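# Copy the cart's three-parcel stack onto the desk

## Task

Move the three parcels stacked on the cart onto the desk so they form a stack there with the same bottom-to-top order as on the cart. Finish by opening the gripper and backing the robot away so the stack stands without any support from the robot. The robot must not tip over or be left leaning, or the attempt fails.

## Robot and tools

ROBOT. A Hello Robot Stretch 4, single arm: an omni-wheeled base, a mast with a lift, an arm that telescopes forward, a three-joint wrist (yaw, pitch, roll) and a two-finger gripper. Roughly 1.6 m tall; the base rim lies within 0.23 m of the base origin. A loose object may occasionally get nudged by something outside the robot.

FRAMES. Base frame: origin on the floor below the base centre, x ahead, y to the left, z up. hand_pose is reported in this frame, as a point between the open fingertips; with all wrist joints at 0 its axes line up with the base frame. The printed hand position may be slightly wrong. The odometry frame is the base frame as it was when the scene began.

execute_actions. Argument "actions": a list holding one action, or empty (empty just reports state and images). An action may contain "base", "joints", or both, plus optional "pace" and "contact_limits"; alternatively it is only {"end_of_arm": "enable_torque"}, which re-powers any wrist or gripper motor that cut out, holding its current position. All motions in one action begin together but may finish at different moments.
- "base": exactly one key, each a relative move from where the base last reported itself. translate_m: metres straight ahead (+) or back (-), -2 to 2. strafe_m: metres sideways, left +, -2 to 2. rotate_rad: radians in place, counter-clockwise from above +, -3.2 to 3.2.
- "joints": absolute targets keyed by name, not offsets. lift_m 0 to 1.2 m (tolerance 0.004); arm_m extension 0 to 0.55 m (0.004); wrist_yaw_rad -1.134 to 4.276 (0.02), 0 pointing ahead, + to the left, 3.14 folded back, above 3.4 the arm may obstruct; wrist_pitch_rad -1.117 to 4.259 (0.05), 0 level, 1.57 pointing down; wrist_roll_rad -1.117 to 4.259 (0.02), 0 keeps the fingers level, + turns clockwise viewed from behind; gripper_m -0.038 to 0.141 m, the empty fingertip gap (negative means the fingers squeeze each other). Targets past a range are clamped and flagged; other bad values or unknown keys reject the whole call with no motion.
- "pace": "slow", "default", "fast", "max" (base up to 0.1/0.3/0.4/0.6 m/s and 1/2/3/4 rad/s; slower when the lift is above 0.2 m, down to 0.3 m/s and 1 rad/s at 1.2 m).
- "contact_limits": only {"arm_m": value}, 0 (gentlest) to 0.75 (firmest), 0.5 if omitted; how hard the arm may push before halting.
- "cameras": list of head_camera, head_left_camera, head_right_camera, wrist_camera or "all"; omitted or null gives all, [] gives none. Images come back in the order named on the "pictures" line. No action runs beyond 15 s.
Anything left out of an action may keep pushing toward its earlier target without the status showing it. If a result reports a stop, later motion calls in that same reply are skipped.

wait: "seconds" 0 to 10; commands nothing, returns state and images.
zoom_image: "camera" plus "region" [x0, y0, x1, y1] in pixels of that camera's latest full image, top-left origin, at most 504x504.
finished_scene: "scene" number; ends the scene irreversibly and reports success. The stack must already be standing on its own.

CAMERAS. head_camera 420x560 at the mast top, looking forward and down (turn the base to aim it). head_left_camera and head_right_camera are 420x672 fisheyes beside it, aimed more steeply down, showing base and arm. wrist_camera 616x392 sits behind the fingers looking along them, fingertips near the image bottom.

RESULT LINES. base_status / joint_status: "done" (for the base, wheels turned the commanded amount even if slipping), "off_target" (stopped short, may still push), "contact_stop_at_<key>" (blocked; that part goes slack), "limit_stop_at_<name>" (built-in limit), "torque_fault" (a wrist or gripper motor overloaded and went limp; send enable_torque). After a stop the old target is dropped. "limit_stop_at_tilt": lean over 6 degrees; lift, arm and wheels go slack until upright. "limit_stop_at_own_body": a joint nearly hit the robot, likely when pitch is below -0.2 with roll below -0.4 or above 4; move it back the other way. on_its_own lists what the call did not command; "held at" is a held target, not a position. lidar_m: 12 horizontal ranges in metres from the base origin, sectors of 30 degrees counter-clockwise from straight ahead (4th left, 7th behind, 10th right); "-" means nothing seen or closer than 0.25 m; glass, thin legs and the rear may be missed; table tops count. wrist_depth_mm: 7x7 grid of median depths, 100 to 2000 mm, read from top left. base_odometry is from wheel turns; heading -3.142 to 3.142, left +. If turned_by_wheels and turned_by_imu differ by more than about 0.1 rad, the base hit or slipped. base_tilt in degrees (forward, right +), with a fixed bias near 1.5. motor_effort: percent of maximum, + toward higher values, bracket = peak; wheel motors positive turn the base right. A load or a push shows as effort off its rest range.

GRIPPING. Command gripper_m below the parcel's width to hold it; tighter squeezes harder and pulls it toward the wrist, opening pushes it out. Neither the reading nor "done" proves a grasp; look at the gripper_m effort. Fingertips jammed on a surface: raise the lift.

CAUTIONS. Start by sending lift_m 0.4 with wrist_yaw_rad 0 to unfold. Avoid driving or turning with over 1 kg held and arm_m above 0.2, especially at fast paces; strong pushes, a high gripper or a high contact limit can also tip the robot. A level gripper carrying over about 2 kg can fault the wrist. Avoid dropping, slamming or shoving parcels, and keep the stack from toppling. Shorter robot motion is better.

Each tool is called after "Emit:" as a command line: name --argument value for each argument, lists and objects as JSON in quotes; but a table of rows of numbers goes row by row, as --pt "numbers of a row", without its own name.

## Session

Emit:
execute_actions --actions '[]'

Scene clock: 0.00 s.
base_odometry: x=+0.000 y=+0.000 heading=+0.000 (m, m, rad; odometry frame)
turned_by_wheels: +0.000 (rad since the last result)
turned_by_imu: +0.000 (rad since the last result)
base_tilt: forward=-0.6 right=-0.2 (deg)
lidar_m: 1.65 1.35 1.40 1.88 1.81 1.96 2.17 1.66 1.69 1.48 1.44 1.57
base_status: not commanded
joint_positions: lift_m=+0.168 arm_m=-0.001 wrist_yaw_rad=+3.085 wrist_pitch_rad=-0.013 wrist_roll_rad=-0.019 gripper_m=+0.057
joint_status: not commanded
motor_effort: lift_m=+21 arm_m=-1 wrist_yaw_rad=+0 wrist_pitch_rad=-8 wrist_roll_rad=-1 gripper_m=-3 wheel_0=+0 wheel_1=+0 wheel_2=+0 (%)
hand_pose: x=-0.1131 y=+0.1037 z=+0.3495 quat_wxyz=(+0.028, +0.006, -0.010, +1.000) (m; base frame)
wrist_depth_mm: 137 139 - - - - - / - 138 - - - - - / 106 138 - - - - - / 114 138 - - - - - / 931 - - - - - - / 1537 1499 213 1537 210 1430 1366 / 976 917 891 151 854 891 917
pictures: head_camera, head_left_camera, head_right_camera, wrist_camera
Images, in order (width x height): head_camera 420x560, head_left_camera 420x672, head_right_camera 420x672, wrist_camera 616x392.

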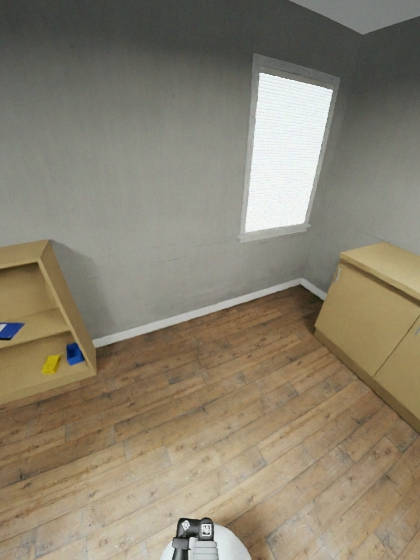

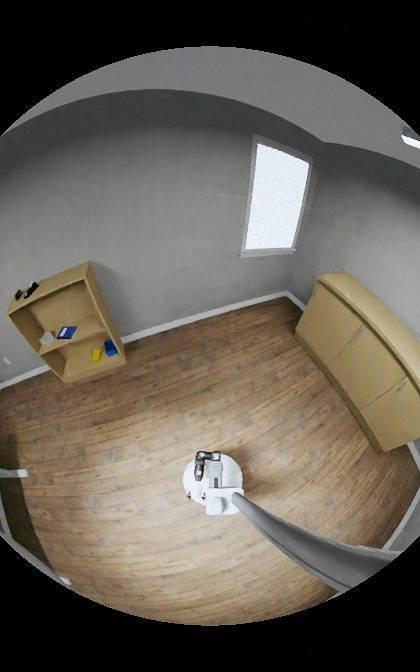

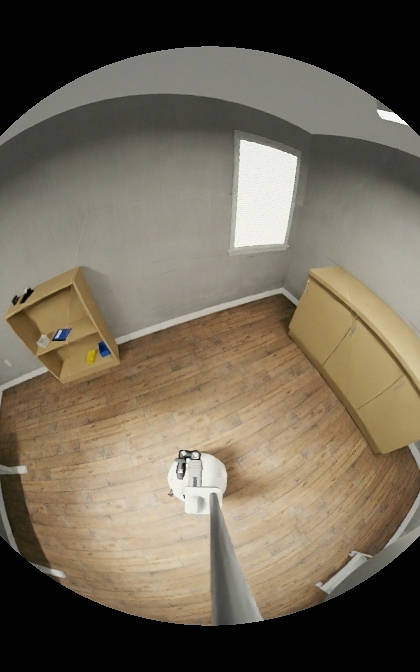

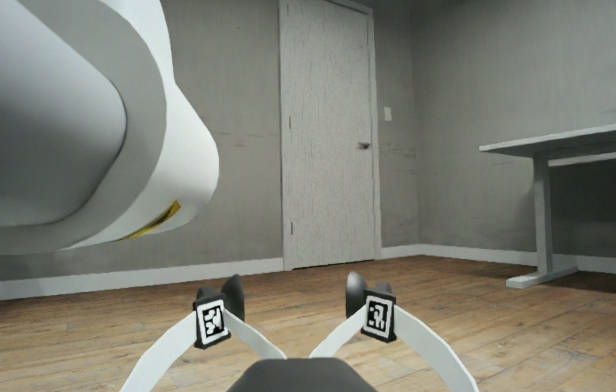

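Emit:
execute_actions --actions '[{"base":{"rotate_rad":2.4},"joints":{"lift_m":0.4,"wrist_yaw_rad":0},"pace":"fast"}]'

Scene clock: 2.60 s.
base_odometry: x=+0.000 y=+0.000 heading=+2.400 (m, m, rad; odometry frame)
turned_by_wheels: +2.400 (rad since the last result)
turned_by_imu: +2.450 (rad since the last result)
base_tilt: forward=-0.6 right=-0.2 (deg)
lidar_m: 1.84 2.30 2.09 1.66 1.62 1.46 1.51 1.74 1.61 1.37 1.71 1.81
base_status: done
joint_positions: lift_m=+0.400 arm_m=-0.001 wrist_yaw_rad=+0.001 wrist_pitch_rad=-0.012 wrist_roll_rad=-0.019 gripper_m=+0.057
joint_status: all done
motor_effort: lift_m=+24(28) arm_m=-1(1) wrist_yaw_rad=-2(8) wrist_pitch_rad=-7(8) wrist_roll_rad=+1(3) gripper_m=-4(5) wheel_0=-1(7) wheel_1=+0(7) wheel_2=-1(8) (%)
hand_pose: x=+0.4585 y=-0.0873 z=+0.5816 quat_wxyz=(+1.000, -0.009, -0.006, +0.000) (m; base frame)
wrist_depth_mm: - - - - - - - / - - - - - - - / - - - - - - - / - - - - - - 1983 / - - - - - - - / - - 214 - 211 - 1808 / 1499 1397 1336 151 1336 1366 1430
pictures: head_camera, head_left_camera, head_right_camera, wrist_camera
Images, in order (width x height): head_camera 420x560, head_left_camera 420x672, head_right_camera 420x672, wrist_camera 616x392.

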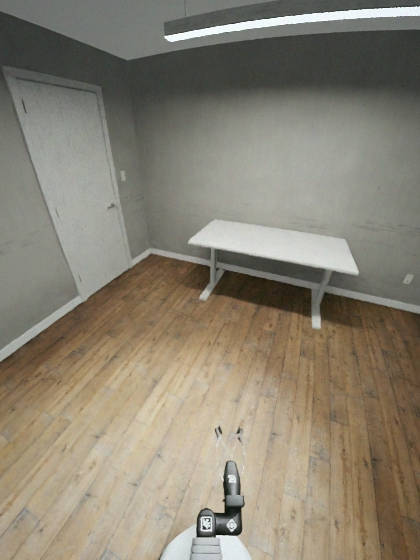

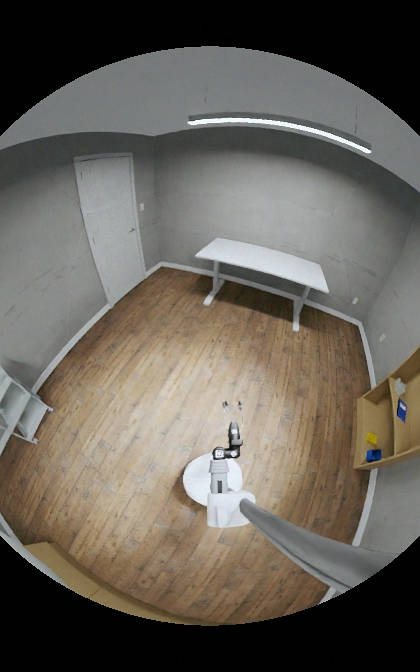

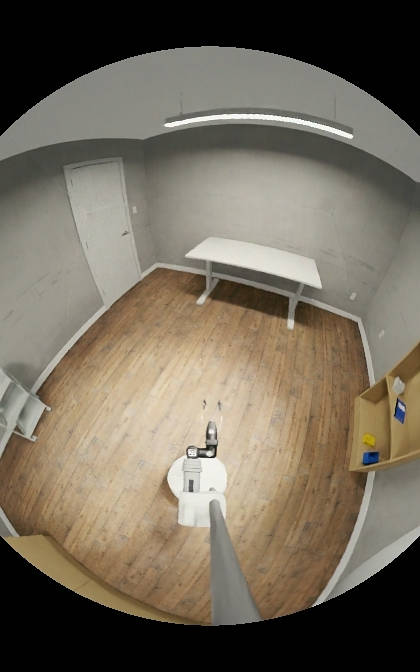

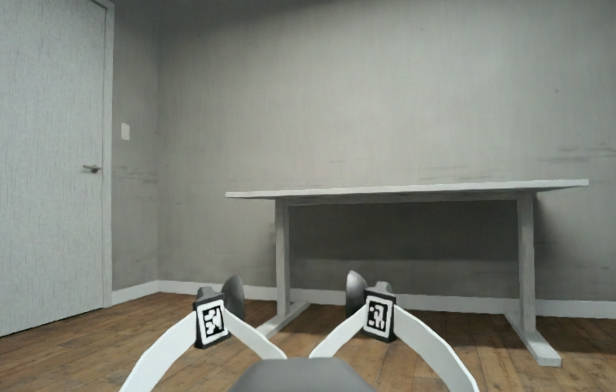

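Emit:
execute_actions --actions '[{"base":{"rotate_rad":1.3},"joints":{"lift_m":0.8},"pace":"fast"}]'

Scene clock: 5.00 s.
base_odometry: x=+0.000 y=+0.000 heading=-2.583 (m, m, rad; odometry frame)
turned_by_wheels: +1.300 (rad since the last result)
turned_by_imu: +1.327 (rad since the last result)
base_tilt: forward=-0.6 right=-0.2 (deg)
lidar_m: 1.65 1.73 1.48 1.45 1.61 1.64 1.38 1.46 1.86 1.81 1.96 2.12
base_status: done
joint_positions: lift_m=+0.800 arm_m=-0.001 wrist_yaw_rad=+0.000 wrist_pitch_rad=-0.013 wrist_roll_rad=-0.019 gripper_m=+0.057
joint_status: all done
motor_effort: lift_m=+25(30) arm_m=-1(1) wrist_yaw_rad=+0(1) wrist_pitch_rad=-9(8) wrist_roll_rad=+0(1) gripper_m=-4(5) wheel_0=-1(11) wheel_1=+0(9) wheel_2=+0(12) (%)
hand_pose: x=+0.4585 y=-0.0873 z=+0.9815 quat_wxyz=(+1.000, -0.009, -0.006, +0.000) (m; base frame)
wrist_depth_mm: - - 1863 1921 1808 1863 1708 / - 1983 1921 1921 1756 1808 1708 / - 1983 1921 1863 1756 1756 1756 / - 1863 1921 1863 1808 1808 1756 / 1983 1921 1863 1808 1808 1808 1708 / 1983 1921 213 1863 210 1756 1756 / 1921 1430 1366 151 1808 1808 1708
pictures: head_camera, head_left_camera, head_right_camera, wrist_camera
Images, in order (width x height): head_camera 420x560, head_left_camera 420x672, head_right_camera 420x672, wrist_camera 616x392.

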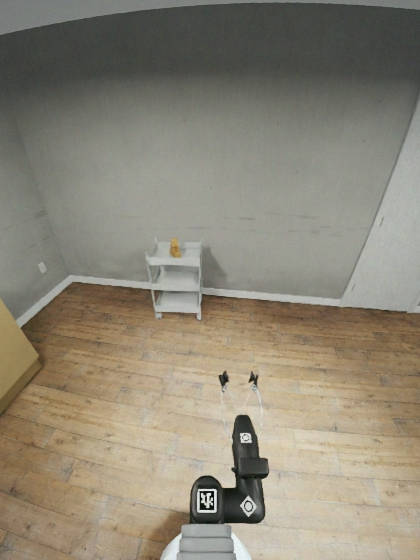

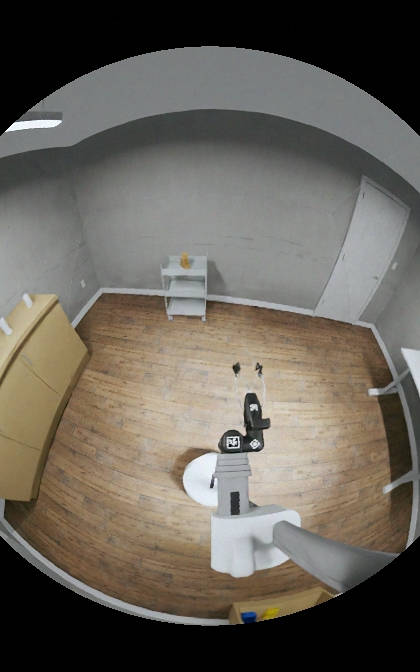

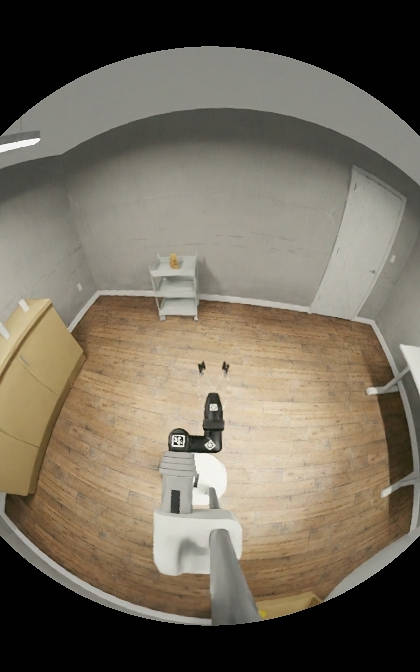

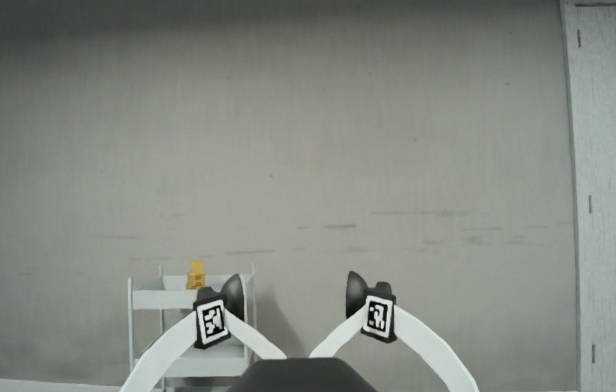

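Emit:
execute_actions --actions '[{"base":{"strafe_m":0.42},"joints":{"gripper_m":0.12,"wrist_pitch_rad":0.5},"pace":"fast"}]' --cameras '[]'

Emit:
execute_actions --actions '[{"base":{"translate_m":0.8},"pace":"fast"}]'

Scene clock: 8.00 s.
base_odometry: x=+0.222 y=-0.356 heading=-2.583 (m, m, rad; odometry frame)
turned_by_wheels: +0.000 (rad since the last result)
turned_by_imu: +0.000 (rad since the last result)
base_tilt: forward=-0.6 right=-0.2 (deg)
lidar_m: 1.64 1.34 1.05 1.04 1.18 1.60 1.56 1.48 2.29 2.22 2.39 2.18
base_status: done
joint_positions: lift_m=+0.800 arm_m=-0.001 wrist_yaw_rad=+0.000 wrist_pitch_rad=+0.502 wrist_roll_rad=-0.019 gripper_m=+0.120
joint_status: all done
motor_effort: lift_m=+25(25) arm_m=-1(1) wrist_yaw_rad=+0(0) wrist_pitch_rad=-8(8) wrist_roll_rad=-2(1) gripper_m=-1(2) wheel_0=-1(6) wheel_1=+0(14) wheel_2=+0(0) (%)
hand_pose: x=+0.4229 y=-0.0874 z=+0.8392 quat_wxyz=(+0.969, -0.009, +0.248, +0.002) (m; base frame)
wrist_depth_mm: 1808 1708 1708 1661 1708 1661 1576 / 1921 1863 1863 1464 1808 1708 1708 / - - - 1808 1921 1921 1863 / - - - 1808 - - - / 1618 1618 1618 1576 1618 1576 1661 / 1281 1255 1336 1336 212 1281 1308 / 1118 1098 1098 143 1138 1098 1098
pictures: none
No camera images: the call's "cameras" was empty. Leave "cameras" out to get every camera's image.

Scene clock: 11.50 s.
base_odometry: x=-0.456 y=-0.780 heading=-2.583 (m, m, rad; odometry frame)
turned_by_wheels: +0.000 (rad since the last result)
turned_by_imu: +0.001 (rad since the last result)
base_tilt: forward=-0.6 right=-0.2 (deg)
lidar_m: 0.85 1.47 0.95 0.93 1.03 1.67 2.34 2.25 2.35 2.31 1.72 0.89
base_status: done
joint_positions: lift_m=+0.800 arm_m=-0.001 wrist_yaw_rad=+0.000 wrist_pitch_rad=+0.502 wrist_roll_rad=-0.019 gripper_m=+0.120
joint_status: not commanded
motor_effort: lift_m=+25(24) arm_m=-1(1) wrist_yaw_rad=-1(1) wrist_pitch_rad=-7(8) wrist_roll_rad=-2(1) gripper_m=-2(0) wheel_0=+0(0) wheel_1=+1(6) wheel_2=+1(5) (%)
hand_pose: x=+0.4229 y=-0.0874 z=+0.8392 quat_wxyz=(+0.969, -0.009, +0.248, +0.002) (m; base frame)
wrist_depth_mm: 1060 1060 1025 1025 1008 991 976 / 1138 1098 1078 1078 1060 1060 1042 / 1229 1205 960 866 960 1118 1138 / 1308 1281 683 699 707 1182 1182 / 1430 1464 976 976 1042 1255 1308 / 1308 1255 788 1060 213 1366 1308 / 1118 1098 1042 143 1042 1118 1118
pictures: head_camera, head_left_camera, head_right_camera, wrist_camera
Images, in order (width x height): head_camera 420x560, head_left_camera 420x672, head_right_camera 420x672, wrist_camera 616x392.

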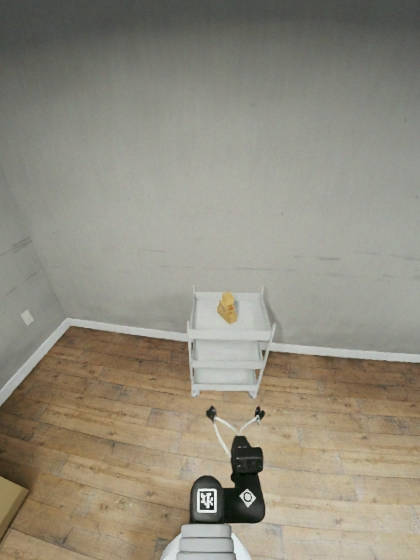

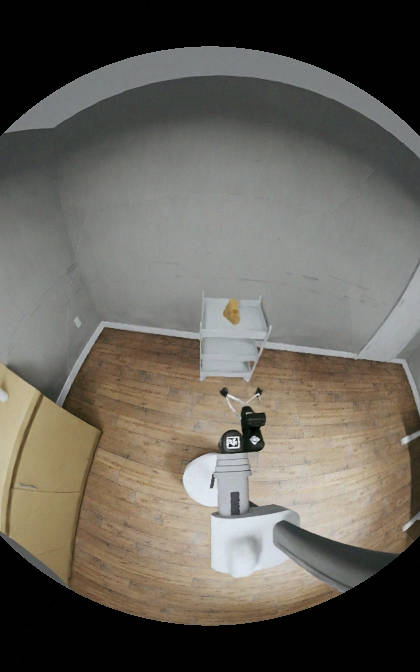

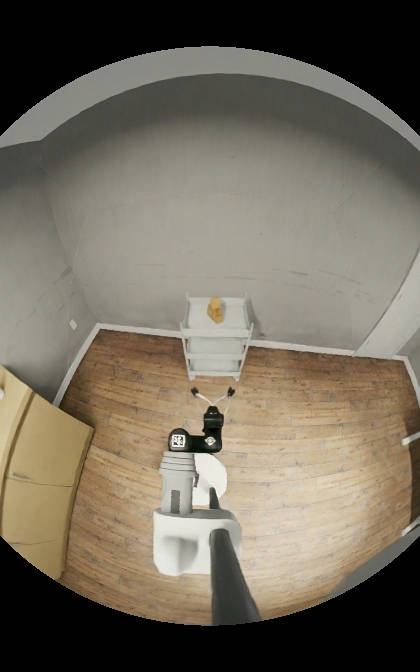

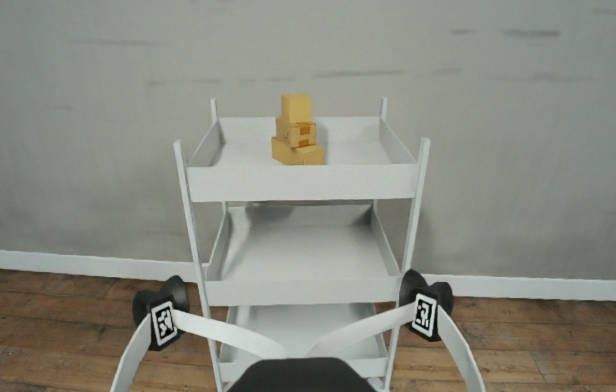

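Emit:
zoom_image --camera "wrist_camera" --region '[240, 70, 360, 190]'

Region (240, 70, 360, 190) of wrist_camera's 616x392 image, scaled by 4.200.

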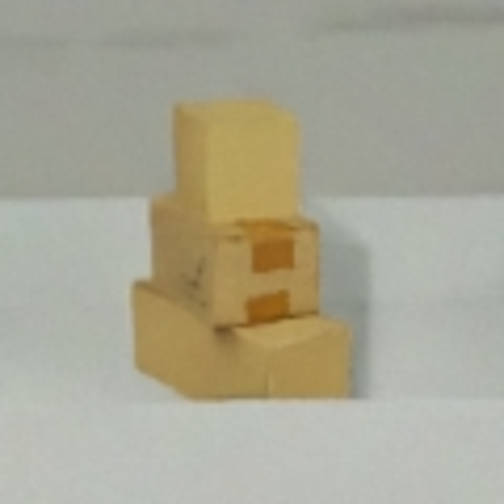

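Emit:
execute_actions --actions '[{"base":{"translate_m":0.35},"joints":{"lift_m":0.92,"wrist_pitch_rad":0.9,"arm_m":0.08}}]' --cameras '["wrist_camera","head_camera"]'

Scene clock: 15.97 s.
base_odometry: x=-0.753 y=-0.965 heading=-2.583 (m, m, rad; odometry frame)
turned_by_wheels: +0.000 (rad since the last result)
turned_by_imu: +0.001 (rad since the last result)
base_tilt: forward=-0.5 right=-0.2 (deg)
lidar_m: 0.50 1.09 1.58 0.92 0.98 1.52 2.63 2.63 2.39 2.38 1.30 0.52
base_status: done
joint_positions: lift_m=+0.920 arm_m=+0.079 wrist_yaw_rad=+0.000 wrist_pitch_rad=+0.901 wrist_roll_rad=-0.019 gripper_m=+0.120
joint_status: all done
motor_effort: lift_m=+25(29) arm_m=+4(4) wrist_yaw_rad=+0(2) wrist_pitch_rad=-6(6) wrist_roll_rad=-1(2) gripper_m=-1(1) wheel_0=-1(1) wheel_1=-1(5) wheel_2=+2(8) (%)
hand_pose: x=+0.4292 y=-0.0874 z=+0.8717 quat_wxyz=(+0.900, -0.008, +0.436, +0.004) (m; base frame)
wrist_depth_mm: 741 732 715 691 691 691 661 / 831 820 778 627 741 768 750 / 991 931 603 480 615 854 854 / 1182 1078 535 508 539 564 1008 / 1182 449 473 473 484 427 1182 / 1078 418 424 683 213 1042 1118 / 976 960 654 143 798 1008 1025
pictures: head_camera, wrist_camera
Images, in order (width x height): head_camera 420x560, wrist_camera 616x392.

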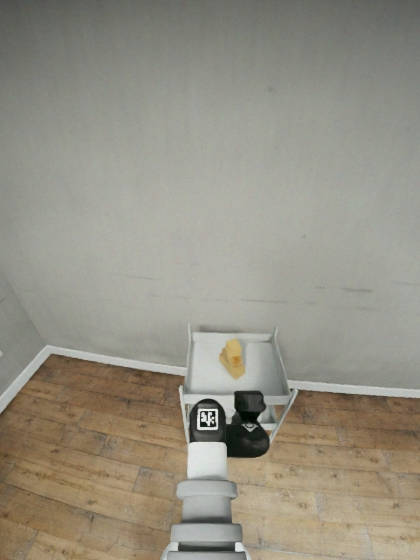

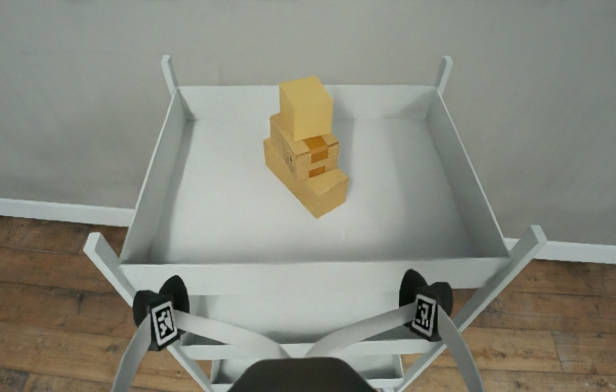

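Emit:
execute_actions --actions '[{"base":{"strafe_m":-0.09},"joints":{"lift_m":0.84,"wrist_pitch_rad":0.7,"wrist_yaw_rad":0.48,"arm_m":0.15}}]' --cameras '["wrist_camera","head_camera"]'

Scene clock: 18.83 s.
base_odometry: x=-0.801 y=-0.889 heading=-2.583 (m, m, rad; odometry frame)
turned_by_wheels: +0.000 (rad since the last result)
turned_by_imu: +0.000 (rad since the last result)
base_tilt: forward=-0.6 right=-0.2 (deg)
lidar_m: 0.50 0.54 1.64 1.00 1.08 1.69 2.56 2.64 2.31 2.28 1.31 0.53
base_status: done
joint_positions: lift_m=+0.840 arm_m=+0.149 wrist_yaw_rad=+0.480 wrist_pitch_rad=+0.702 wrist_roll_rad=-0.019 gripper_m=+0.120
joint_status: all done
motor_effort: lift_m=+17(22) arm_m=+4(4) wrist_yaw_rad=+3(8) wrist_pitch_rad=-6(9) wrist_roll_rad=-1(1) gripper_m=-3(1) wheel_0=-2(10) wheel_1=+0(8) wheel_2=+1(1) (%)
hand_pose: x=+0.5559 y=+0.0241 z=+0.8323 quat_wxyz=(+0.911, -0.090, +0.332, +0.226) (m; base frame)
wrist_depth_mm: 1118 917 750 647 574 512 469 / 1281 1042 842 723 615 549 492 / 1464 1182 946 741 676 591 535 / 1499 1430 1042 539 340 488 554 / 1281 1308 442 469 336 466 445 / 1118 300 399 404 213 402 407 / 1008 338 336 143 355 357 359
pictures: head_camera, wrist_camera
Images, in order (width x height): head_camera 420x560, wrist_camera 616x392.

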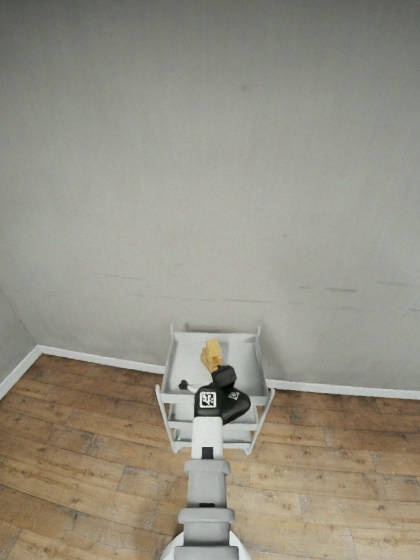

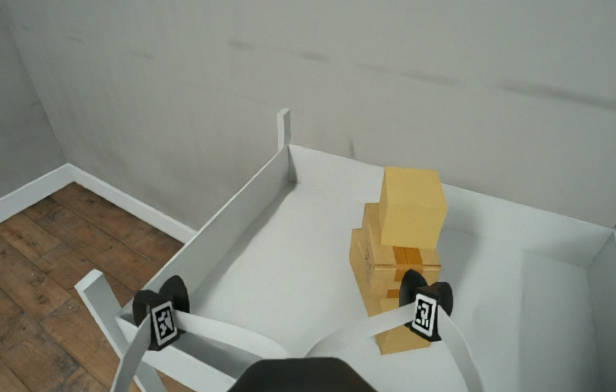

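Emit:
execute_actions --actions '[{"base":{"strafe_m":-0.089},"joints":{"arm_m":0.196,"gripper_m":0.14}}]' --cameras '["wrist_camera"]'

Scene clock: 20.77 s.
base_odometry: x=-0.848 y=-0.814 heading=-2.584 (m, m, rad; odometry frame)
turned_by_wheels: +0.000 (rad since the last result)
turned_by_imu: +0.000 (rad since the last result)
base_tilt: forward=-0.6 right=-0.2 (deg)
lidar_m: 0.49 0.52 1.69 1.07 1.18 1.86 2.54 2.65 2.23 2.19 1.27 0.50
base_status: done
joint_positions: lift_m=+0.840 arm_m=+0.195 wrist_yaw_rad=+0.480 wrist_pitch_rad=+0.702 wrist_roll_rad=-0.019 gripper_m=+0.140
joint_status: all done
motor_effort: lift_m=+17(17) arm_m=+5(2) wrist_yaw_rad=+1(1) wrist_pitch_rad=-7(6) wrist_roll_rad=-1(1) gripper_m=+1(1) wheel_0=-2(5) wheel_1=+0(6) wheel_2=+0(2) (%)
hand_pose: x=+0.6019 y=+0.0242 z=+0.8323 quat_wxyz=(+0.911, -0.090, +0.332, +0.226) (m; base frame)
wrist_depth_mm: 1025 820 683 580 517 466 424 / 1182 917 759 654 564 496 452 / 1464 1078 798 715 615 535 484 / 1499 1229 535 329 488 574 508 / 1308 439 466 329 473 442 549 / 357 206 402 340 384 384 603 / 351 347 351 149 357 345 654
pictures: wrist_camera
Images, in order (width x height): wrist_camera 616x392.

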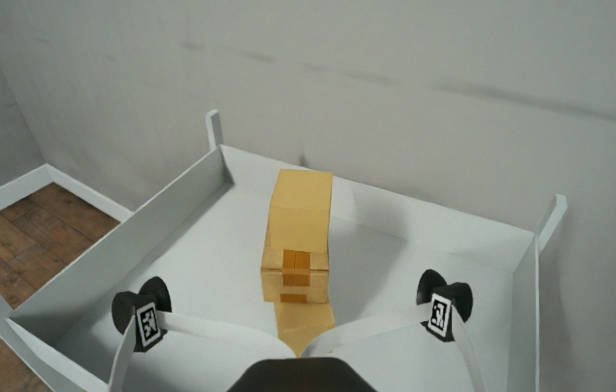

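Emit:
execute_actions --actions '[{"base":{"strafe_m":0.035},"joints":{"arm_m":0.264,"lift_m":0.785},"pace":"slow"}]' --cameras '["wrist_camera"]'

Scene clock: 23.27 s.
base_odometry: x=-0.829 y=-0.843 heading=-2.583 (m, m, rad; odometry frame)
turned_by_wheels: +0.000 (rad since the last result)
turned_by_imu: +0.001 (rad since the last result)
base_tilt: forward=-0.6 right=-0.2 (deg)
lidar_m: 0.49 0.53 1.67 1.04 1.13 1.75 2.56 2.65 2.24 2.24 1.26 0.52
base_status: done
joint_positions: lift_m=+0.785 arm_m=+0.263 wrist_yaw_rad=+0.480 wrist_pitch_rad=+0.702 wrist_roll_rad=-0.019 gripper_m=+0.140
joint_status: all done
motor_effort: lift_m=+17(18) arm_m=+5(5) wrist_yaw_rad=+1(2) wrist_pitch_rad=-7(7) wrist_roll_rad=-1(1) gripper_m=-1(0) wheel_0=+0(3) wheel_1=+1(6) wheel_2=+1(1) (%)
hand_pose: x=+0.6699 y=+0.0242 z=+0.7774 quat_wxyz=(+0.911, -0.090, +0.332, +0.226) (m; base frame)
wrist_depth_mm: 904 732 609 530 459 407 375 / 1042 820 683 574 500 439 397 / 1255 960 462 627 549 473 424 / 1430 415 452 229 397 508 459 / 1182 368 392 228 389 364 340 / 310 205 340 230 324 332 343 / 294 293 297 148 300 298 303
pictures: wrist_camera
Images, in order (width x height): wrist_camera 616x392.

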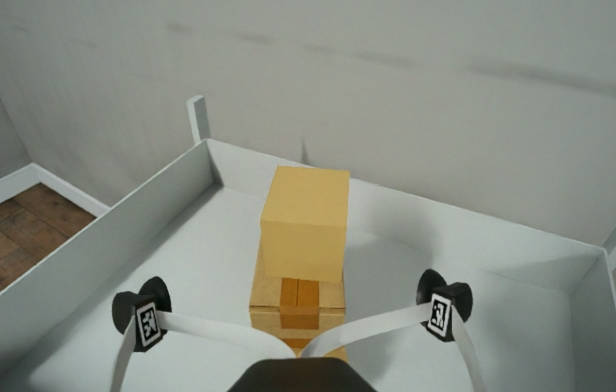

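Emit:
execute_actions --actions '[{"base":{"strafe_m":0.022},"joints":{"arm_m":0.312,"lift_m":0.742},"pace":"slow"}]' --cameras '["wrist_camera","head_camera"]'

Scene clock: 25.40 s.
base_odometry: x=-0.818 y=-0.862 heading=-2.583 (m, m, rad; odometry frame)
turned_by_wheels: +0.000 (rad since the last result)
turned_by_imu: +0.000 (rad since the last result)
base_tilt: forward=-0.6 right=-0.2 (deg)
lidar_m: 0.48 0.53 1.69 1.02 1.10 1.71 2.55 2.62 2.24 2.21 1.30 0.54
base_status: done
joint_positions: lift_m=+0.742 arm_m=+0.311 wrist_yaw_rad=+0.480 wrist_pitch_rad=+0.702 wrist_roll_rad=-0.019 gripper_m=+0.140
joint_status: all done
motor_effort: lift_m=+16(17) arm_m=+5(6) wrist_yaw_rad=+1(1) wrist_pitch_rad=-6(7) wrist_roll_rad=-2(2) gripper_m=+0(1) wheel_0=-2(2) wheel_1=+1(7) wheel_2=+1(0) (%)
hand_pose: x=+0.7179 y=+0.0242 z=+0.7344 quat_wxyz=(+0.911, -0.090, +0.332, +0.226) (m; base frame)
wrist_depth_mm: 809 661 554 473 415 373 338 / 946 750 609 521 452 394 364 / 1138 866 387 535 496 430 389 / 1336 343 389 162 322 449 413 / 279 325 327 166 329 309 282 / 274 206 183 175 214 283 293 / 255 253 249 147 257 257 263
pictures: head_camera, wrist_camera
Images, in order (width x height): head_camera 420x560, wrist_camera 616x392.

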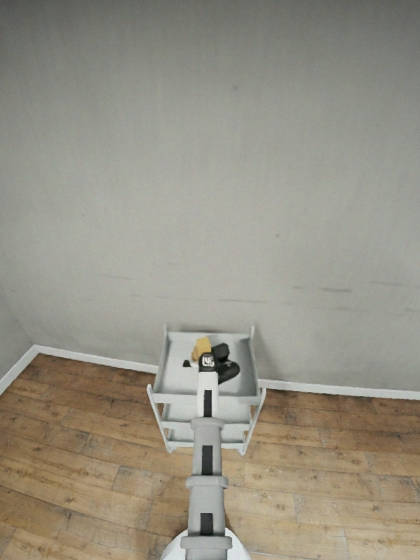

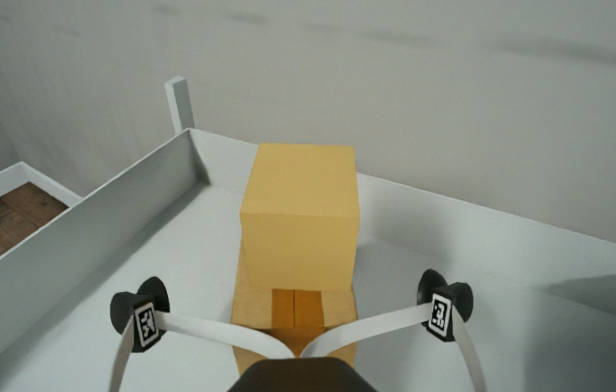

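Emit:
execute_actions --actions '[{"joints":{"gripper_m":0.03},"pace":"slow"}]' --cameras '["wrist_camera","head_left_camera"]'

Emit:
execute_actions --actions '[{"joints":{"lift_m":0.78},"pace":"slow"}]' --cameras '["wrist_camera","head_left_camera"]'

Scene clock: 30.93 s.
base_odometry: x=-0.818 y=-0.862 heading=-2.583 (m, m, rad; odometry frame)
turned_by_wheels: +0.000 (rad since the last result)
turned_by_imu: +0.001 (rad since the last result)
base_tilt: forward=-0.6 right=-0.2 (deg)
lidar_m: 0.51 0.52 1.69 1.03 1.10 1.73 2.54 2.64 2.27 2.26 1.27 0.51
base_status: not commanded
joint_positions: lift_m=+0.742 arm_m=+0.311 wrist_yaw_rad=+0.480 wrist_pitch_rad=+0.703 wrist_roll_rad=-0.019 gripper_m=+0.030
joint_status: all done
motor_effort: lift_m=+17(17) arm_m=+4(5) wrist_yaw_rad=+1(2) wrist_pitch_rad=-10(9) wrist_roll_rad=-1(1) gripper_m=-18(19) wheel_0=-2(2) wheel_1=+1(1) wheel_2=+0(1) (%)
hand_pose: x=+0.7178 y=+0.0241 z=+0.7341 quat_wxyz=(+0.911, -0.090, +0.332, +0.226) (m; base frame)
wrist_depth_mm: 820 668 549 473 415 373 342 / 946 750 603 525 452 397 359 / 1138 866 387 539 496 430 387 / 1308 342 382 153 322 442 415 / 277 325 325 157 329 309 281 / 276 290 177 169 185 290 293 / 254 247 243 159 250 253 259
pictures: head_left_camera, wrist_camera
Images, in order (width x height): head_left_camera 420x672, wrist_camera 616x392.

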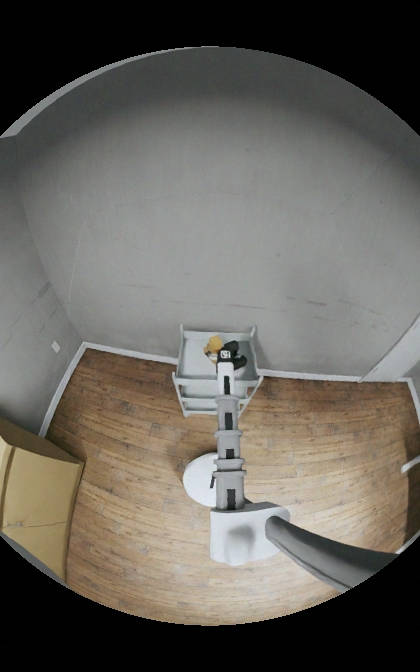

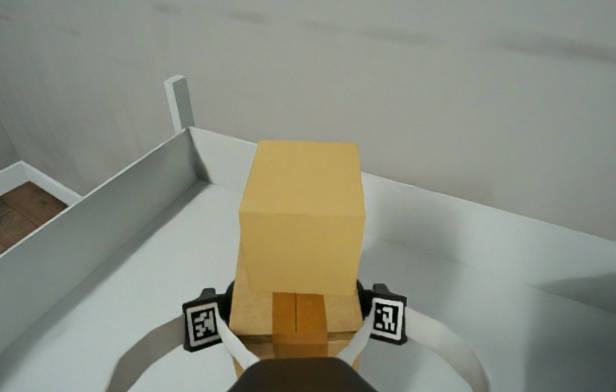

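Scene clock: 32.10 s.
base_odometry: x=-0.818 y=-0.862 heading=-2.583 (m, m, rad; odometry frame)
turned_by_wheels: +0.000 (rad since the last result)
turned_by_imu: +0.000 (rad since the last result)
base_tilt: forward=-0.5 right=-0.2 (deg)
lidar_m: 0.50 0.52 1.68 1.03 1.11 1.68 2.58 2.64 2.28 2.25 1.29 0.53
base_status: not commanded
joint_positions: lift_m=+0.780 arm_m=+0.311 wrist_yaw_rad=+0.480 wrist_pitch_rad=+0.703 wrist_roll_rad=-0.019 gripper_m=+0.030
joint_status: all done
motor_effort: lift_m=+26(28) arm_m=+5(4) wrist_yaw_rad=+0(1) wrist_pitch_rad=-9(11) wrist_roll_rad=-1(0) gripper_m=-19(19) wheel_0=-2(2) wheel_1=+1(1) wheel_2=+1(1) (%)
hand_pose: x=+0.7178 y=+0.0241 z=+0.7713 quat_wxyz=(+0.911, -0.090, +0.332, +0.226) (m; base frame)
wrist_depth_mm: 820 661 549 473 415 373 340 / 946 750 615 521 449 397 362 / 1160 854 654 539 488 433 389 / 1336 960 410 153 521 466 415 / 1229 353 373 157 347 327 436 / 286 329 177 168 185 324 309 / 285 282 278 159 286 289 296
pictures: head_left_camera, wrist_camera
Images, in order (width x height): head_left_camera 420x672, wrist_camera 616x392.

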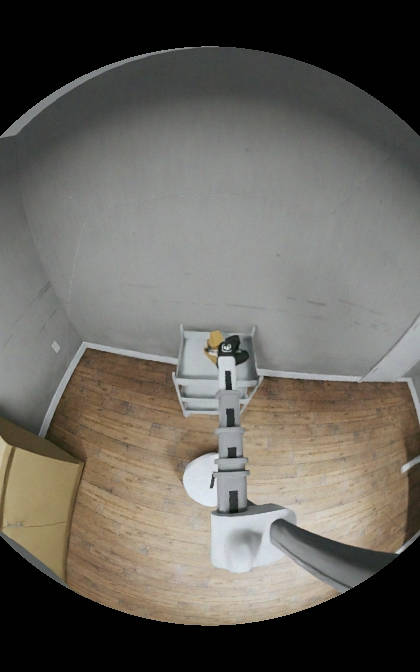

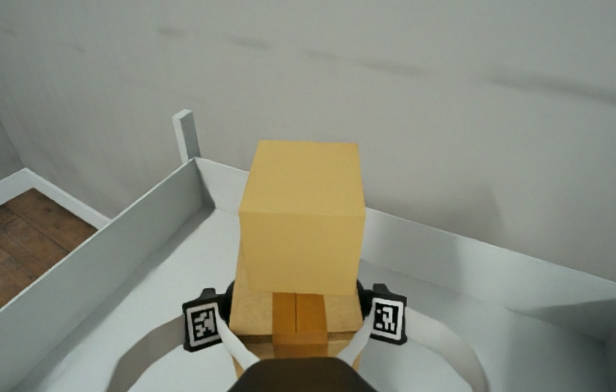

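Emit:
execute_actions --actions '[{"joints":{"lift_m":0.89},"pace":"slow"}]' --cameras '[]'

Emit:
execute_actions --actions '[{"base":{"translate_m":-0.35},"joints":{"arm_m":0.05}}]' --cameras '["wrist_camera"]'

Emit:
execute_actions --actions '[{"base":{"rotate_rad":-1.55},"pace":"slow"}]' --cameras '["wrist_camera","head_camera"]'

Scene clock: 35.13 s.
base_odometry: x=-0.818 y=-0.862 heading=-2.583 (m, m, rad; odometry frame)
turned_by_wheels: +0.000 (rad since the last result)
turned_by_imu: +0.001 (rad since the last result)
base_tilt: forward=-0.6 right=-0.2 (deg)
lidar_m: 0.50 0.54 1.68 1.03 1.12 1.70 2.55 2.67 2.27 2.24 1.28 0.53
base_status: not commanded
joint_positions: lift_m=+0.890 arm_m=+0.311 wrist_yaw_rad=+0.480 wrist_pitch_rad=+0.703 wrist_roll_rad=-0.019 gripper_m=+0.030
joint_status: all done
motor_effort: lift_m=+26(27) arm_m=+4(4) wrist_yaw_rad=+0(2) wrist_pitch_rad=-10(11) wrist_roll_rad=-2(2) gripper_m=-17(19) wheel_0=-2(2) wheel_1=+1(1) wheel_2=+1(0) (%)
hand_pose: x=+0.7178 y=+0.0241 z=+0.8813 quat_wxyz=(+0.911, -0.090, +0.332, +0.226) (m; base frame)
wrist_depth_mm: 809 668 544 473 418 370 340 / 946 750 615 517 452 399 362 / 1138 878 691 539 492 433 387 / 1430 1042 768 153 535 473 415 / 1366 1281 473 158 591 512 455 / 1205 1160 177 168 185 554 492 / 1042 349 384 159 394 368 359
pictures: none
No camera images: the call's "cameras" was empty. Leave "cameras" out to get every camera's image.

Scene clock: 37.77 s.
base_odometry: x=-0.521 y=-0.677 heading=-2.583 (m, m, rad; odometry frame)
turned_by_wheels: +0.000 (rad since the last result)
turned_by_imu: +0.000 (rad since the last result)
base_tilt: forward=-0.5 right=-0.2 (deg)
lidar_m: 0.43 1.49 1.05 1.04 1.16 1.86 2.23 2.25 2.25 2.19 1.73 1.35
base_status: done
joint_positions: lift_m=+0.890 arm_m=+0.051 wrist_yaw_rad=+0.480 wrist_pitch_rad=+0.703 wrist_roll_rad=-0.019 gripper_m=+0.030
joint_status: all done
motor_effort: lift_m=+26(26) arm_m=-4(5) wrist_yaw_rad=+1(1) wrist_pitch_rad=-10(11) wrist_roll_rad=-1(2) gripper_m=-19(16) wheel_0=+0(2) wheel_1=+1(8) wheel_2=+0(9) (%)
hand_pose: x=+0.4572 y=+0.0241 z=+0.8813 quat_wxyz=(+0.911, -0.090, +0.332, +0.226) (m; base frame)
wrist_depth_mm: 1464 1576 1308 1098 976 878 798 / 1537 1708 1430 1255 904 904 842 / 1537 1808 1618 661 759 788 878 / 1576 1661 1537 153 654 597 609 / 1366 1336 1336 157 878 904 1060 / 1182 1182 177 168 186 809 1160 / 1042 1008 1008 159 991 1025 1042
pictures: wrist_camera
Images, in order (width x height): wrist_camera 616x392.

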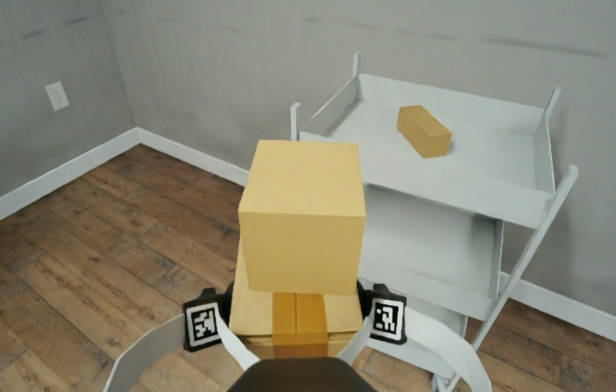

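Scene clock: 40.60 s.
base_odometry: x=-0.521 y=-0.677 heading=+2.150 (m, m, rad; odometry frame)
turned_by_wheels: -1.550 (rad since the last result)
turned_by_imu: -1.581 (rad since the last result)
base_tilt: forward=-0.6 right=-0.2 (deg)
lidar_m: 0.46 1.70 1.35 0.84 1.49 1.04 1.04 1.17 1.83 2.19 2.27 2.23
base_status: done
joint_positions: lift_m=+0.890 arm_m=+0.051 wrist_yaw_rad=+0.480 wrist_pitch_rad=+0.703 wrist_roll_rad=-0.019 gripper_m=+0.030
joint_status: not commanded
motor_effort: lift_m=+25(25) arm_m=-4(4) wrist_yaw_rad=+0(0) wrist_pitch_rad=-10(9) wrist_roll_rad=-2(2) gripper_m=-19(18) wheel_0=+2(3) wheel_1=+0(8) wheel_2=+1(3) (%)
hand_pose: x=+0.4573 y=+0.0241 z=+0.8814 quat_wxyz=(+0.911, -0.090, +0.332, +0.226) (m; base frame)
wrist_depth_mm: 1138 1336 1661 - - - - / 1160 1464 1808 - - - - / 1281 1537 1921 - - - - / 1336 1618 1618 153 1661 1661 1708 / 1366 1366 1366 157 1430 1366 1397 / 1182 1205 178 169 186 1229 1182 / 1060 1025 1008 159 1042 1042 1078
pictures: head_camera, wrist_camera
Images, in order (width x height): head_camera 420x560, wrist_camera 616x392.

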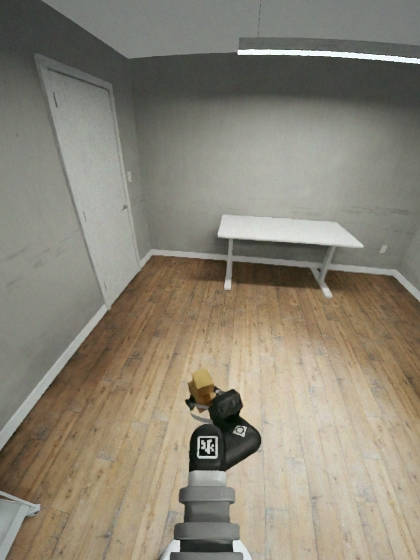

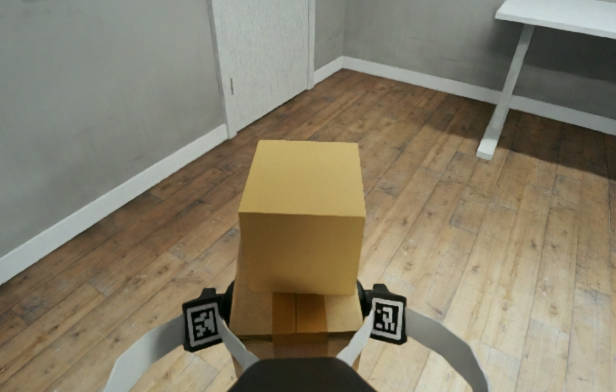

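Emit:
execute_actions --actions '[{"base":{"translate_m":1.3}}]' --cameras '[]'

Emit:
execute_actions --actions '[{"base":{"strafe_m":-0.4}}]' --cameras '["wrist_camera","head_camera","head_left_camera"]'

Scene clock: 47.00 s.
base_odometry: x=-1.233 y=+0.411 heading=+2.150 (m, m, rad; odometry frame)
turned_by_wheels: +0.000 (rad since the last result)
turned_by_imu: +0.003 (rad since the last result)
base_tilt: forward=-0.6 right=-0.2 (deg)
lidar_m: 0.46 1.46 1.17 1.13 1.29 1.35 2.37 2.61 2.26 2.24 1.15 0.92
base_status: done
joint_positions: lift_m=+0.890 arm_m=+0.051 wrist_yaw_rad=+0.480 wrist_pitch_rad=+0.703 wrist_roll_rad=-0.019 gripper_m=+0.030
joint_status: not commanded
motor_effort: lift_m=+24(25) arm_m=-4(4) wrist_yaw_rad=+2(0) wrist_pitch_rad=-10(10) wrist_roll_rad=-1(1) gripper_m=-16(18) wheel_0=+0(10) wheel_1=-1(6) wheel_2=+2(6) (%)
hand_pose: x=+0.4573 y=+0.0241 z=+0.8815 quat_wxyz=(+0.911, -0.090, +0.332, +0.226) (m; base frame)
wrist_depth_mm: 960 1138 1464 1537 1366 1182 1060 / 991 1205 1537 1661 1430 1308 904 / 1060 1255 1661 1708 1537 1336 683 / 1118 1397 1618 153 1576 1499 597 / 1182 1336 1336 157 1397 1336 1366 / 1160 1182 177 169 185 1160 1182 / 1042 1008 991 158 1025 1042 1060
pictures: none
No camera images: the call's "cameras" was empty. Leave "cameras" out to get every camera's image.

Scene clock: 49.67 s.
base_odometry: x=-0.898 y=+0.630 heading=+2.150 (m, m, rad; odometry frame)
turned_by_wheels: +0.000 (rad since the last result)
turned_by_imu: +0.000 (rad since the last result)
base_tilt: forward=-0.6 right=-0.2 (deg)
lidar_m: 0.45 0.93 1.56 1.55 1.63 1.83 2.40 2.68 1.87 1.85 1.11 0.88
base_status: done
joint_positions: lift_m=+0.890 arm_m=+0.051 wrist_yaw_rad=+0.480 wrist_pitch_rad=+0.703 wrist_roll_rad=-0.019 gripper_m=+0.030
joint_status: not commanded
motor_effort: lift_m=+25(25) arm_m=-4(4) wrist_yaw_rad=-1(0) wrist_pitch_rad=-11(10) wrist_roll_rad=-1(0) gripper_m=-16(18) wheel_0=-3(10) wheel_1=+1(10) wheel_2=+0(2) (%)
hand_pose: x=+0.4573 y=+0.0241 z=+0.8815 quat_wxyz=(+0.911, -0.090, +0.332, +0.226) (m; base frame)
wrist_depth_mm: 1255 1576 1708 1430 1255 1118 1025 / 1336 1576 1863 1537 866 891 904 / 1397 1756 1921 691 668 676 683 / 1499 1618 1537 153 1499 591 554 / 1336 1366 1366 157 1366 1397 1308 / 1182 1205 177 168 186 1205 1205 / 1025 1042 1008 159 1060 1025 1060
pictures: head_camera, head_left_camera, wrist_camera
Images, in order (width x height): head_camera 420x560, head_left_camera 420x672, wrist_camera 616x392.

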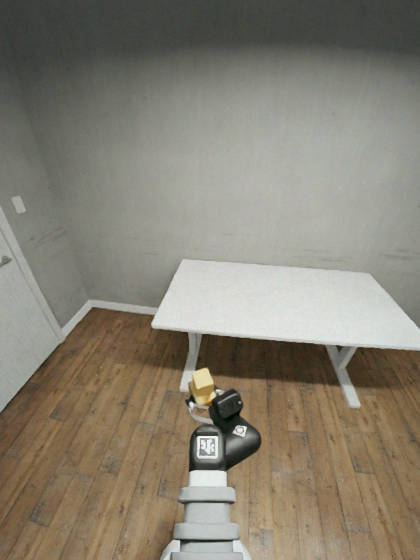

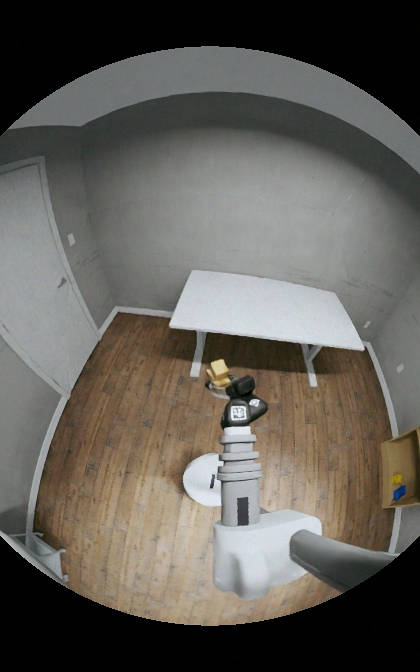

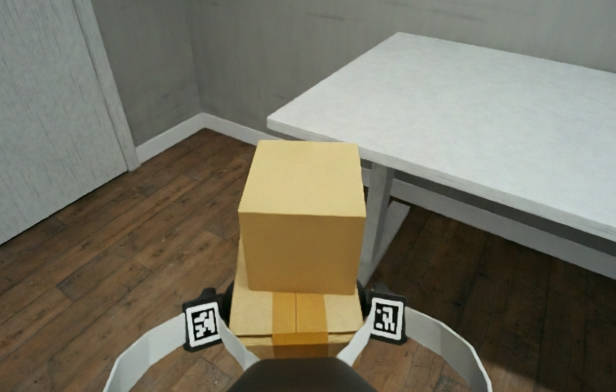

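Emit:
execute_actions --actions '[{"base":{"translate_m":0.3},"joints":{"arm_m":0.4}}]' --cameras '["wrist_camera","head_left_camera"]'

Emit:
execute_actions --actions '[{"joints":{"lift_m":0.8},"pace":"slow"}]' --cameras '["wrist_camera","head_left_camera"]'

Scene clock: 52.60 s.
base_odometry: x=-1.062 y=+0.881 heading=+2.150 (m, m, rad; odometry frame)
turned_by_wheels: +0.000 (rad since the last result)
turned_by_imu: +0.001 (rad since the last result)
base_tilt: forward=-0.6 right=-0.1 (deg)
lidar_m: 0.55 0.62 1.52 1.47 1.67 1.84 2.71 2.78 1.91 1.88 0.74 0.57
base_status: done
joint_positions: lift_m=+0.890 arm_m=+0.399 wrist_yaw_rad=+0.480 wrist_pitch_rad=+0.703 wrist_roll_rad=-0.019 gripper_m=+0.030
joint_status: all done
motor_effort: lift_m=+25(25) arm_m=+4(6) wrist_yaw_rad=+0(2) wrist_pitch_rad=-9(10) wrist_roll_rad=-2(1) gripper_m=-19(17) wheel_0=+1(6) wheel_1=+0(8) wheel_2=+2(10) (%)
hand_pose: x=+0.8058 y=+0.0241 z=+0.8815 quat_wxyz=(+0.911, -0.090, +0.332, +0.226) (m; base frame)
wrist_depth_mm: 1205 1078 904 768 676 597 544 / 1281 1229 1025 842 732 640 569 / 1336 1430 1138 668 668 661 621 / 1430 1537 535 153 544 544 539 / 1366 1308 436 156 459 455 455 / 1138 389 178 168 185 399 394 / 345 332 329 158 336 343 347
pictures: head_left_camera, wrist_camera
Images, in order (width x height): head_left_camera 420x672, wrist_camera 616x392.

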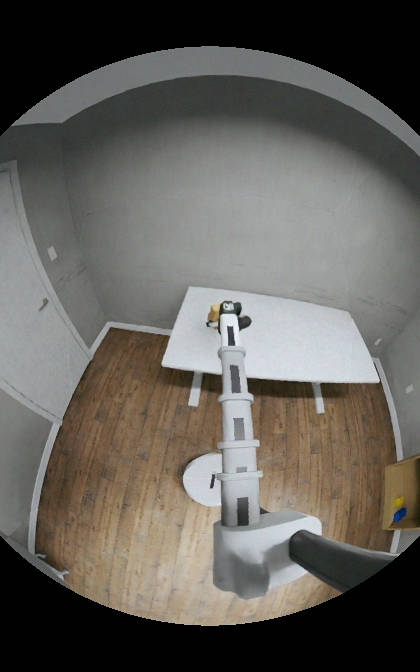

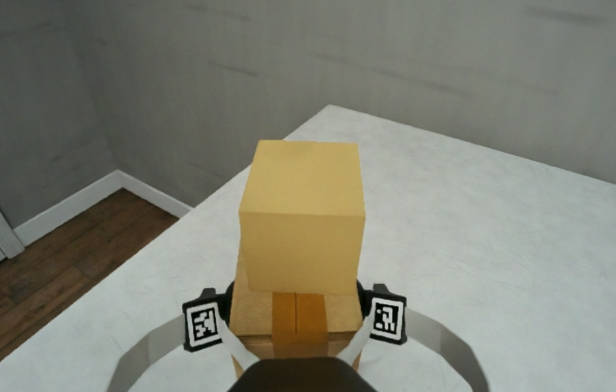

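Scene clock: 54.23 s.
base_odometry: x=-1.062 y=+0.881 heading=+2.150 (m, m, rad; odometry frame)
turned_by_wheels: +0.000 (rad since the last result)
turned_by_imu: +0.000 (rad since the last result)
base_tilt: forward=-0.6 right=-0.2 (deg)
lidar_m: 0.55 0.62 1.51 1.47 1.67 1.83 2.71 2.74 1.92 1.90 0.72 0.56
base_status: not commanded
joint_positions: lift_m=+0.800 arm_m=+0.399 wrist_yaw_rad=+0.480 wrist_pitch_rad=+0.703 wrist_roll_rad=-0.019 gripper_m=+0.030
joint_status: all done
motor_effort: lift_m=+17(23) arm_m=+4(4) wrist_yaw_rad=-1(0) wrist_pitch_rad=-9(10) wrist_roll_rad=-1(1) gripper_m=-17(18) wheel_0=+1(1) wheel_1=+0(0) wheel_2=+2(1) (%)
hand_pose: x=+0.8058 y=+0.0241 z=+0.7921 quat_wxyz=(+0.911, -0.090, +0.332, +0.226) (m; base frame)
wrist_depth_mm: 1229 1118 891 778 668 597 544 / 1281 1229 1008 683 640 621 574 / 1366 1430 492 496 492 500 504 / 1397 394 384 153 402 404 404 / 332 332 325 157 338 338 340 / 285 287 177 168 185 291 291 / 254 248 241 159 249 252 260
pictures: head_left_camera, wrist_camera
Images, in order (width x height): head_left_camera 420x672, wrist_camera 616x392.

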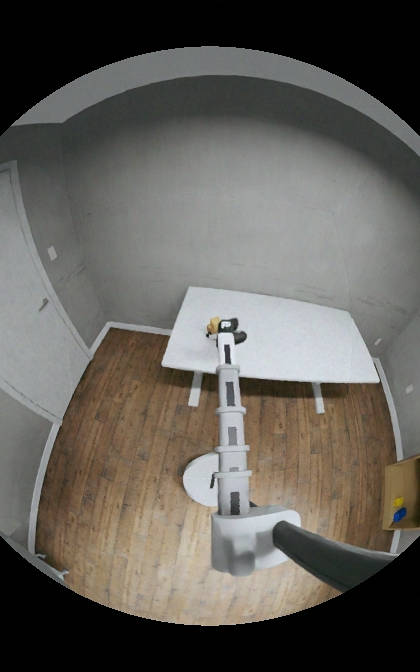

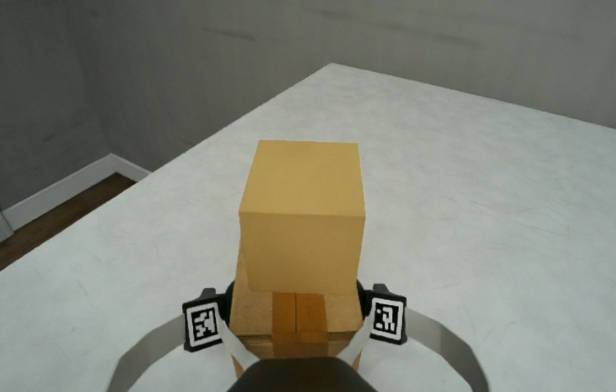

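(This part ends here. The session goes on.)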